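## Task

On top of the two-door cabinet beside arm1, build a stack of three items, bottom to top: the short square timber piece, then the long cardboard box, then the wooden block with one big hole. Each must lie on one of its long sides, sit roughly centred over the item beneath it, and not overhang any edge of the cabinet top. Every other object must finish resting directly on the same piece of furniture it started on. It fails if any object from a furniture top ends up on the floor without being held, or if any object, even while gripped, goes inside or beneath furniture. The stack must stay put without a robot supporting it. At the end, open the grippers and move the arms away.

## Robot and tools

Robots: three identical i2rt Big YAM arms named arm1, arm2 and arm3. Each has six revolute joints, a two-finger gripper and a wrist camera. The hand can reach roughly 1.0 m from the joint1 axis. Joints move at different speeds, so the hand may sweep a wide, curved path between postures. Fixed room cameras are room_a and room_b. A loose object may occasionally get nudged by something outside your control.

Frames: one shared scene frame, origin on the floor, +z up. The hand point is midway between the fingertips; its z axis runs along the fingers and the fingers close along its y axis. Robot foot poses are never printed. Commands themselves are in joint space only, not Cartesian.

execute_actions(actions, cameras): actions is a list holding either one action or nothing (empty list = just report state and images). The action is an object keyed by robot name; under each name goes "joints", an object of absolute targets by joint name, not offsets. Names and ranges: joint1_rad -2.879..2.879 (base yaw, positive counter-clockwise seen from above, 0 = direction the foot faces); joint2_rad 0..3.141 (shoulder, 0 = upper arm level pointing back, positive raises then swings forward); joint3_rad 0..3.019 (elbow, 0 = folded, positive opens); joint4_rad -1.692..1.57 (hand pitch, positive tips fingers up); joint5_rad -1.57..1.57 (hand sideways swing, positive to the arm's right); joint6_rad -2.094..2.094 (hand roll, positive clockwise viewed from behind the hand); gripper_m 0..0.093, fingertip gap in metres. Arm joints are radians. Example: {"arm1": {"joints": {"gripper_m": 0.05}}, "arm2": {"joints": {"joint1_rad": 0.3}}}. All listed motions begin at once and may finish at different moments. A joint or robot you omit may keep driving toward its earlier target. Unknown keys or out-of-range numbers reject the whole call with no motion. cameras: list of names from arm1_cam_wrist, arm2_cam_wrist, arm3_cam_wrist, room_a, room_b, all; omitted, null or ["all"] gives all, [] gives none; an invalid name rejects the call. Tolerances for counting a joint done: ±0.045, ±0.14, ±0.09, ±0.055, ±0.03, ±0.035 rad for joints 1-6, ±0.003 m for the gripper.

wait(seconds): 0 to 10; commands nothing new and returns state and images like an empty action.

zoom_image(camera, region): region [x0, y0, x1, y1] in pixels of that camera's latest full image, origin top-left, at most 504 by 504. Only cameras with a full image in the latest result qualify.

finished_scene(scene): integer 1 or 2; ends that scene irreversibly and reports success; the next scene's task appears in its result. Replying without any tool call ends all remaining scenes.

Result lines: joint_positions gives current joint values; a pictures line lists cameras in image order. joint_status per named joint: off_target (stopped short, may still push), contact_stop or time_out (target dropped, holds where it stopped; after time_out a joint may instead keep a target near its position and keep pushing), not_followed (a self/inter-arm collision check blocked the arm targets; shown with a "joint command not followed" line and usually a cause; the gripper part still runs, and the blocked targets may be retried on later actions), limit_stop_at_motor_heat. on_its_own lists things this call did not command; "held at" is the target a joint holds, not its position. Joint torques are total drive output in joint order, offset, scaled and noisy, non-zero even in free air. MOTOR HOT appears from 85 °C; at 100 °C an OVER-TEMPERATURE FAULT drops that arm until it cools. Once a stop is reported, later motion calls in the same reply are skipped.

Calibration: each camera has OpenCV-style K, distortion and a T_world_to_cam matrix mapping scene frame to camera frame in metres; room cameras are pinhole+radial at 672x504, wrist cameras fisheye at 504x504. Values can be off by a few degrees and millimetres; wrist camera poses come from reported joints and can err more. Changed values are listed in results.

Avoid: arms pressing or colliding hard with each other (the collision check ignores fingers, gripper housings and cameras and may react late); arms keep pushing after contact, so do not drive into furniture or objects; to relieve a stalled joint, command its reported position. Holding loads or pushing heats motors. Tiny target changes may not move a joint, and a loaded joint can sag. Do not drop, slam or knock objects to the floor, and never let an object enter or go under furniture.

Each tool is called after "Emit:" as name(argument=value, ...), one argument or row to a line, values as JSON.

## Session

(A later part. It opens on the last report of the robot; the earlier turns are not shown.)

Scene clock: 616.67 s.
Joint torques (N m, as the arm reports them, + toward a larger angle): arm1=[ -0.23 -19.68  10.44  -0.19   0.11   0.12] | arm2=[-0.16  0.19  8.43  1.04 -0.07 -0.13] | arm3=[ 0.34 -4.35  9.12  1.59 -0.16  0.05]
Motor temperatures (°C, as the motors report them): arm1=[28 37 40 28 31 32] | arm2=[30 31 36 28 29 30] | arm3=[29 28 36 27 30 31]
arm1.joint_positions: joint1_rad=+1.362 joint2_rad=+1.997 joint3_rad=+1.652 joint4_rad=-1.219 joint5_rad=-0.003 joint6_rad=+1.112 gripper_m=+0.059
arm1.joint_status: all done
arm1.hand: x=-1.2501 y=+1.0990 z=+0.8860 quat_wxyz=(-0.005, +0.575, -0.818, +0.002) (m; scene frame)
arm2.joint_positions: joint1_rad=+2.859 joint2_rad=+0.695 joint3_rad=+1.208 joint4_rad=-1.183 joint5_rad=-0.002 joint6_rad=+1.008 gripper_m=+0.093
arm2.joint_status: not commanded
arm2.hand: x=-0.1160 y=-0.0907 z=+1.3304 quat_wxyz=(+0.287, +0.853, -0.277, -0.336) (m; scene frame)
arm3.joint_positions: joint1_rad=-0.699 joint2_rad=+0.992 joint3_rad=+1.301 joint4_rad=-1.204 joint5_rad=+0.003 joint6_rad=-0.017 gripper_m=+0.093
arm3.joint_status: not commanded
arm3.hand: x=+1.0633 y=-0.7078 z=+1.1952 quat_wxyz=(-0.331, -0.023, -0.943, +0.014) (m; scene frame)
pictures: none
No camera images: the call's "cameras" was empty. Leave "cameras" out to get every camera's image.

In contact. Release and lift.

Emit:
execute_actions(
  actions=[
    {"arm1": {"joints": {"joint2_rad": 1.99, "gripper_m": 0.093}}},
  ],
  cameras=[],
)

Emit:
execute_actions(
  actions=[
    {"arm1": {"joints": {"joint2_rad": 1.65}}},
  ],
  cameras=["arm1_cam_wrist", "room_a", "room_b"],
)

Scene clock: 619.10 s.
Joint torques (N m, as the arm reports them, + toward a larger angle): arm1=[ -0.24 -23.45  10.41  -0.23   0.07   0.12] | arm2=[-0.22  0.12  8.42  1.1  -0.05 -0.12] | arm3=[ 0.48 -4.74  9.09  1.6  -0.16  0.08]
Motor temperatures (°C, as the motors report them): arm1=[28 37 40 28 31 32] | arm2=[30 31 36 28 29 30] | arm3=[29 28 36 27 30 31]
arm1.joint_positions: joint1_rad=+1.362 joint2_rad=+1.997 joint3_rad=+1.652 joint4_rad=-1.219 joint5_rad=-0.002 joint6_rad=+1.112 gripper_m=+0.093
arm1.joint_status: all done
arm1.hand: x=-1.2500 y=+1.0991 z=+0.8860 quat_wxyz=(-0.006, +0.575, -0.818, +0.001) (m; scene frame)
arm2.joint_positions: joint1_rad=+2.859 joint2_rad=+0.695 joint3_rad=+1.208 joint4_rad=-1.183 joint5_rad=-0.002 joint6_rad=+1.008 gripper_m=+0.093
arm2.joint_status: not commanded
arm2.hand: x=-0.1160 y=-0.0907 z=+1.3304 quat_wxyz=(+0.287, +0.853, -0.277, -0.336) (m; scene frame)
arm3.joint_positions: joint1_rad=-0.699 joint2_rad=+0.992 joint3_rad=+1.301 joint4_rad=-1.204 joint5_rad=+0.003 joint6_rad=-0.017 gripper_m=+0.093
arm3.joint_status: not commanded
arm3.hand: x=+1.0633 y=-0.7078 z=+1.1952 quat_wxyz=(-0.331, -0.023, -0.943, +0.014) (m; scene frame)
pictures: none
No camera images: the call's "cameras" was empty. Leave "cameras" out to get every camera's image.

Scene clock: 620.60 s.
Joint torques (N m, as the arm reports them, + toward a larger angle): arm1=[ -0.2  -20.11  11.31   0.46   0.05   0.09] | arm2=[-0.59  0.41  8.4   0.99 -0.05 -0.12] | arm3=[ 0.28 -4.31  9.12  1.58 -0.11  0.07]
Motor temperatures (°C, as the motors report them): arm1=[28 37 40 28 31 32] | arm2=[30 31 36 28 29 30] | arm3=[29 28 36 27 30 31]
arm1.joint_positions: joint1_rad=+1.362 joint2_rad=+1.661 joint3_rad=+1.656 joint4_rad=-1.220 joint5_rad=-0.002 joint6_rad=+1.112 gripper_m=+0.093
arm1.joint_status: all done
arm1.hand: x=-1.2446 y=+1.0901 z=+1.0827 quat_wxyz=(+0.020, +0.568, -0.806, -0.166) (m; scene frame)
arm2.joint_positions: joint1_rad=+2.859 joint2_rad=+0.695 joint3_rad=+1.208 joint4_rad=-1.183 joint5_rad=-0.002 joint6_rad=+1.008 gripper_m=+0.093
arm2.joint_status: not commanded
arm2.hand: x=-0.1160 y=-0.0907 z=+1.3304 quat_wxyz=(+0.287, +0.853, -0.277, -0.336) (m; scene frame)
arm3.joint_positions: joint1_rad=-0.699 joint2_rad=+0.992 joint3_rad=+1.301 joint4_rad=-1.204 joint5_rad=+0.003 joint6_rad=-0.017 gripper_m=+0.093
arm3.joint_status: not commanded
arm3.hand: x=+1.0633 y=-0.7078 z=+1.1952 quat_wxyz=(-0.331, -0.023, -0.943, +0.014) (m; scene frame)
pictures: arm1_cam_wrist, room_a, room_b
camera_calibration (this result's frames):
arm1_cam_wrist: T_world_to_cam=[[0.917506, -0.283961, -0.278478, 1.7497], [-0.149813, -0.895357, 0.419394, 0.34215], [-0.368428, -0.343076, -0.864037, 0.97382], [0, 0, 0, 1]] pos_world=[-1.19532, 1.13729, 1.18517]
Images, in order (width x height): arm1_cam_wrist 504x504, room_a 672x504, room_b 672x504.

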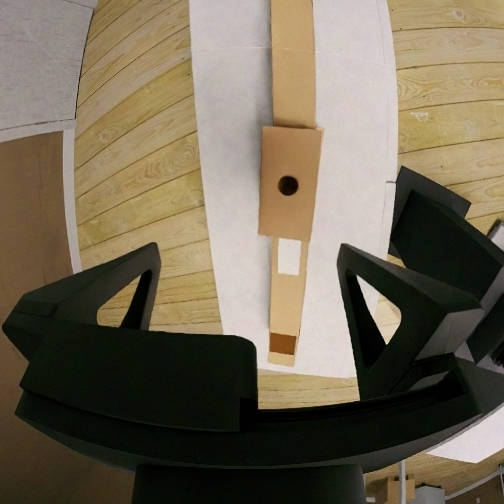

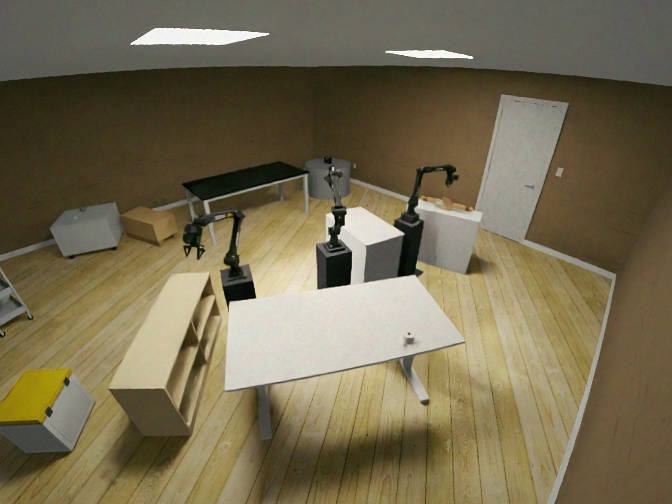

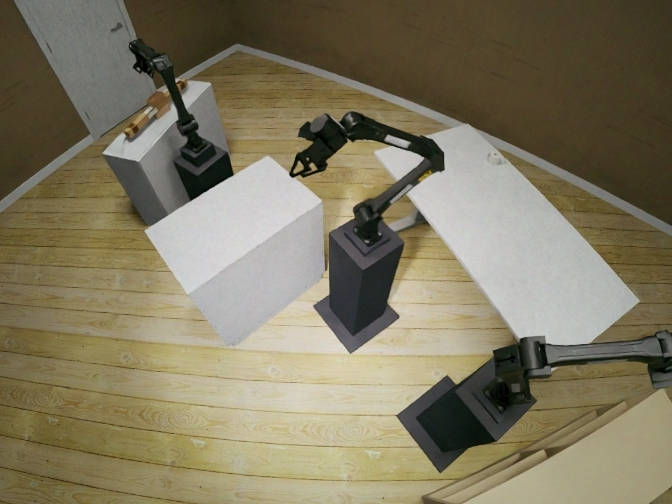

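Emit:
zoom_image(
  camera="room_a",
  region=[400, 160, 490, 230],
)

Region (400, 160, 490, 230) of room_a's 672x504 image, scaled by 5.600, with more detail than that image has.

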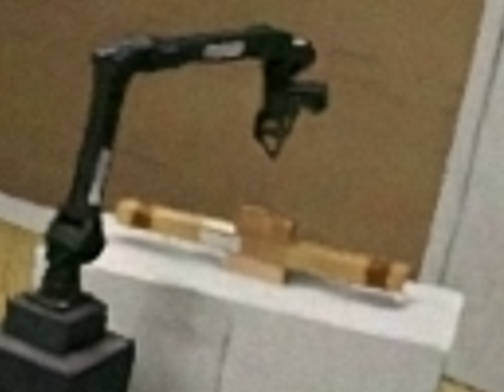

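The stack is in place and the hand is clear.

Emit:
finished_scene(
  scene=1,
)

The scene is finished: the task was done.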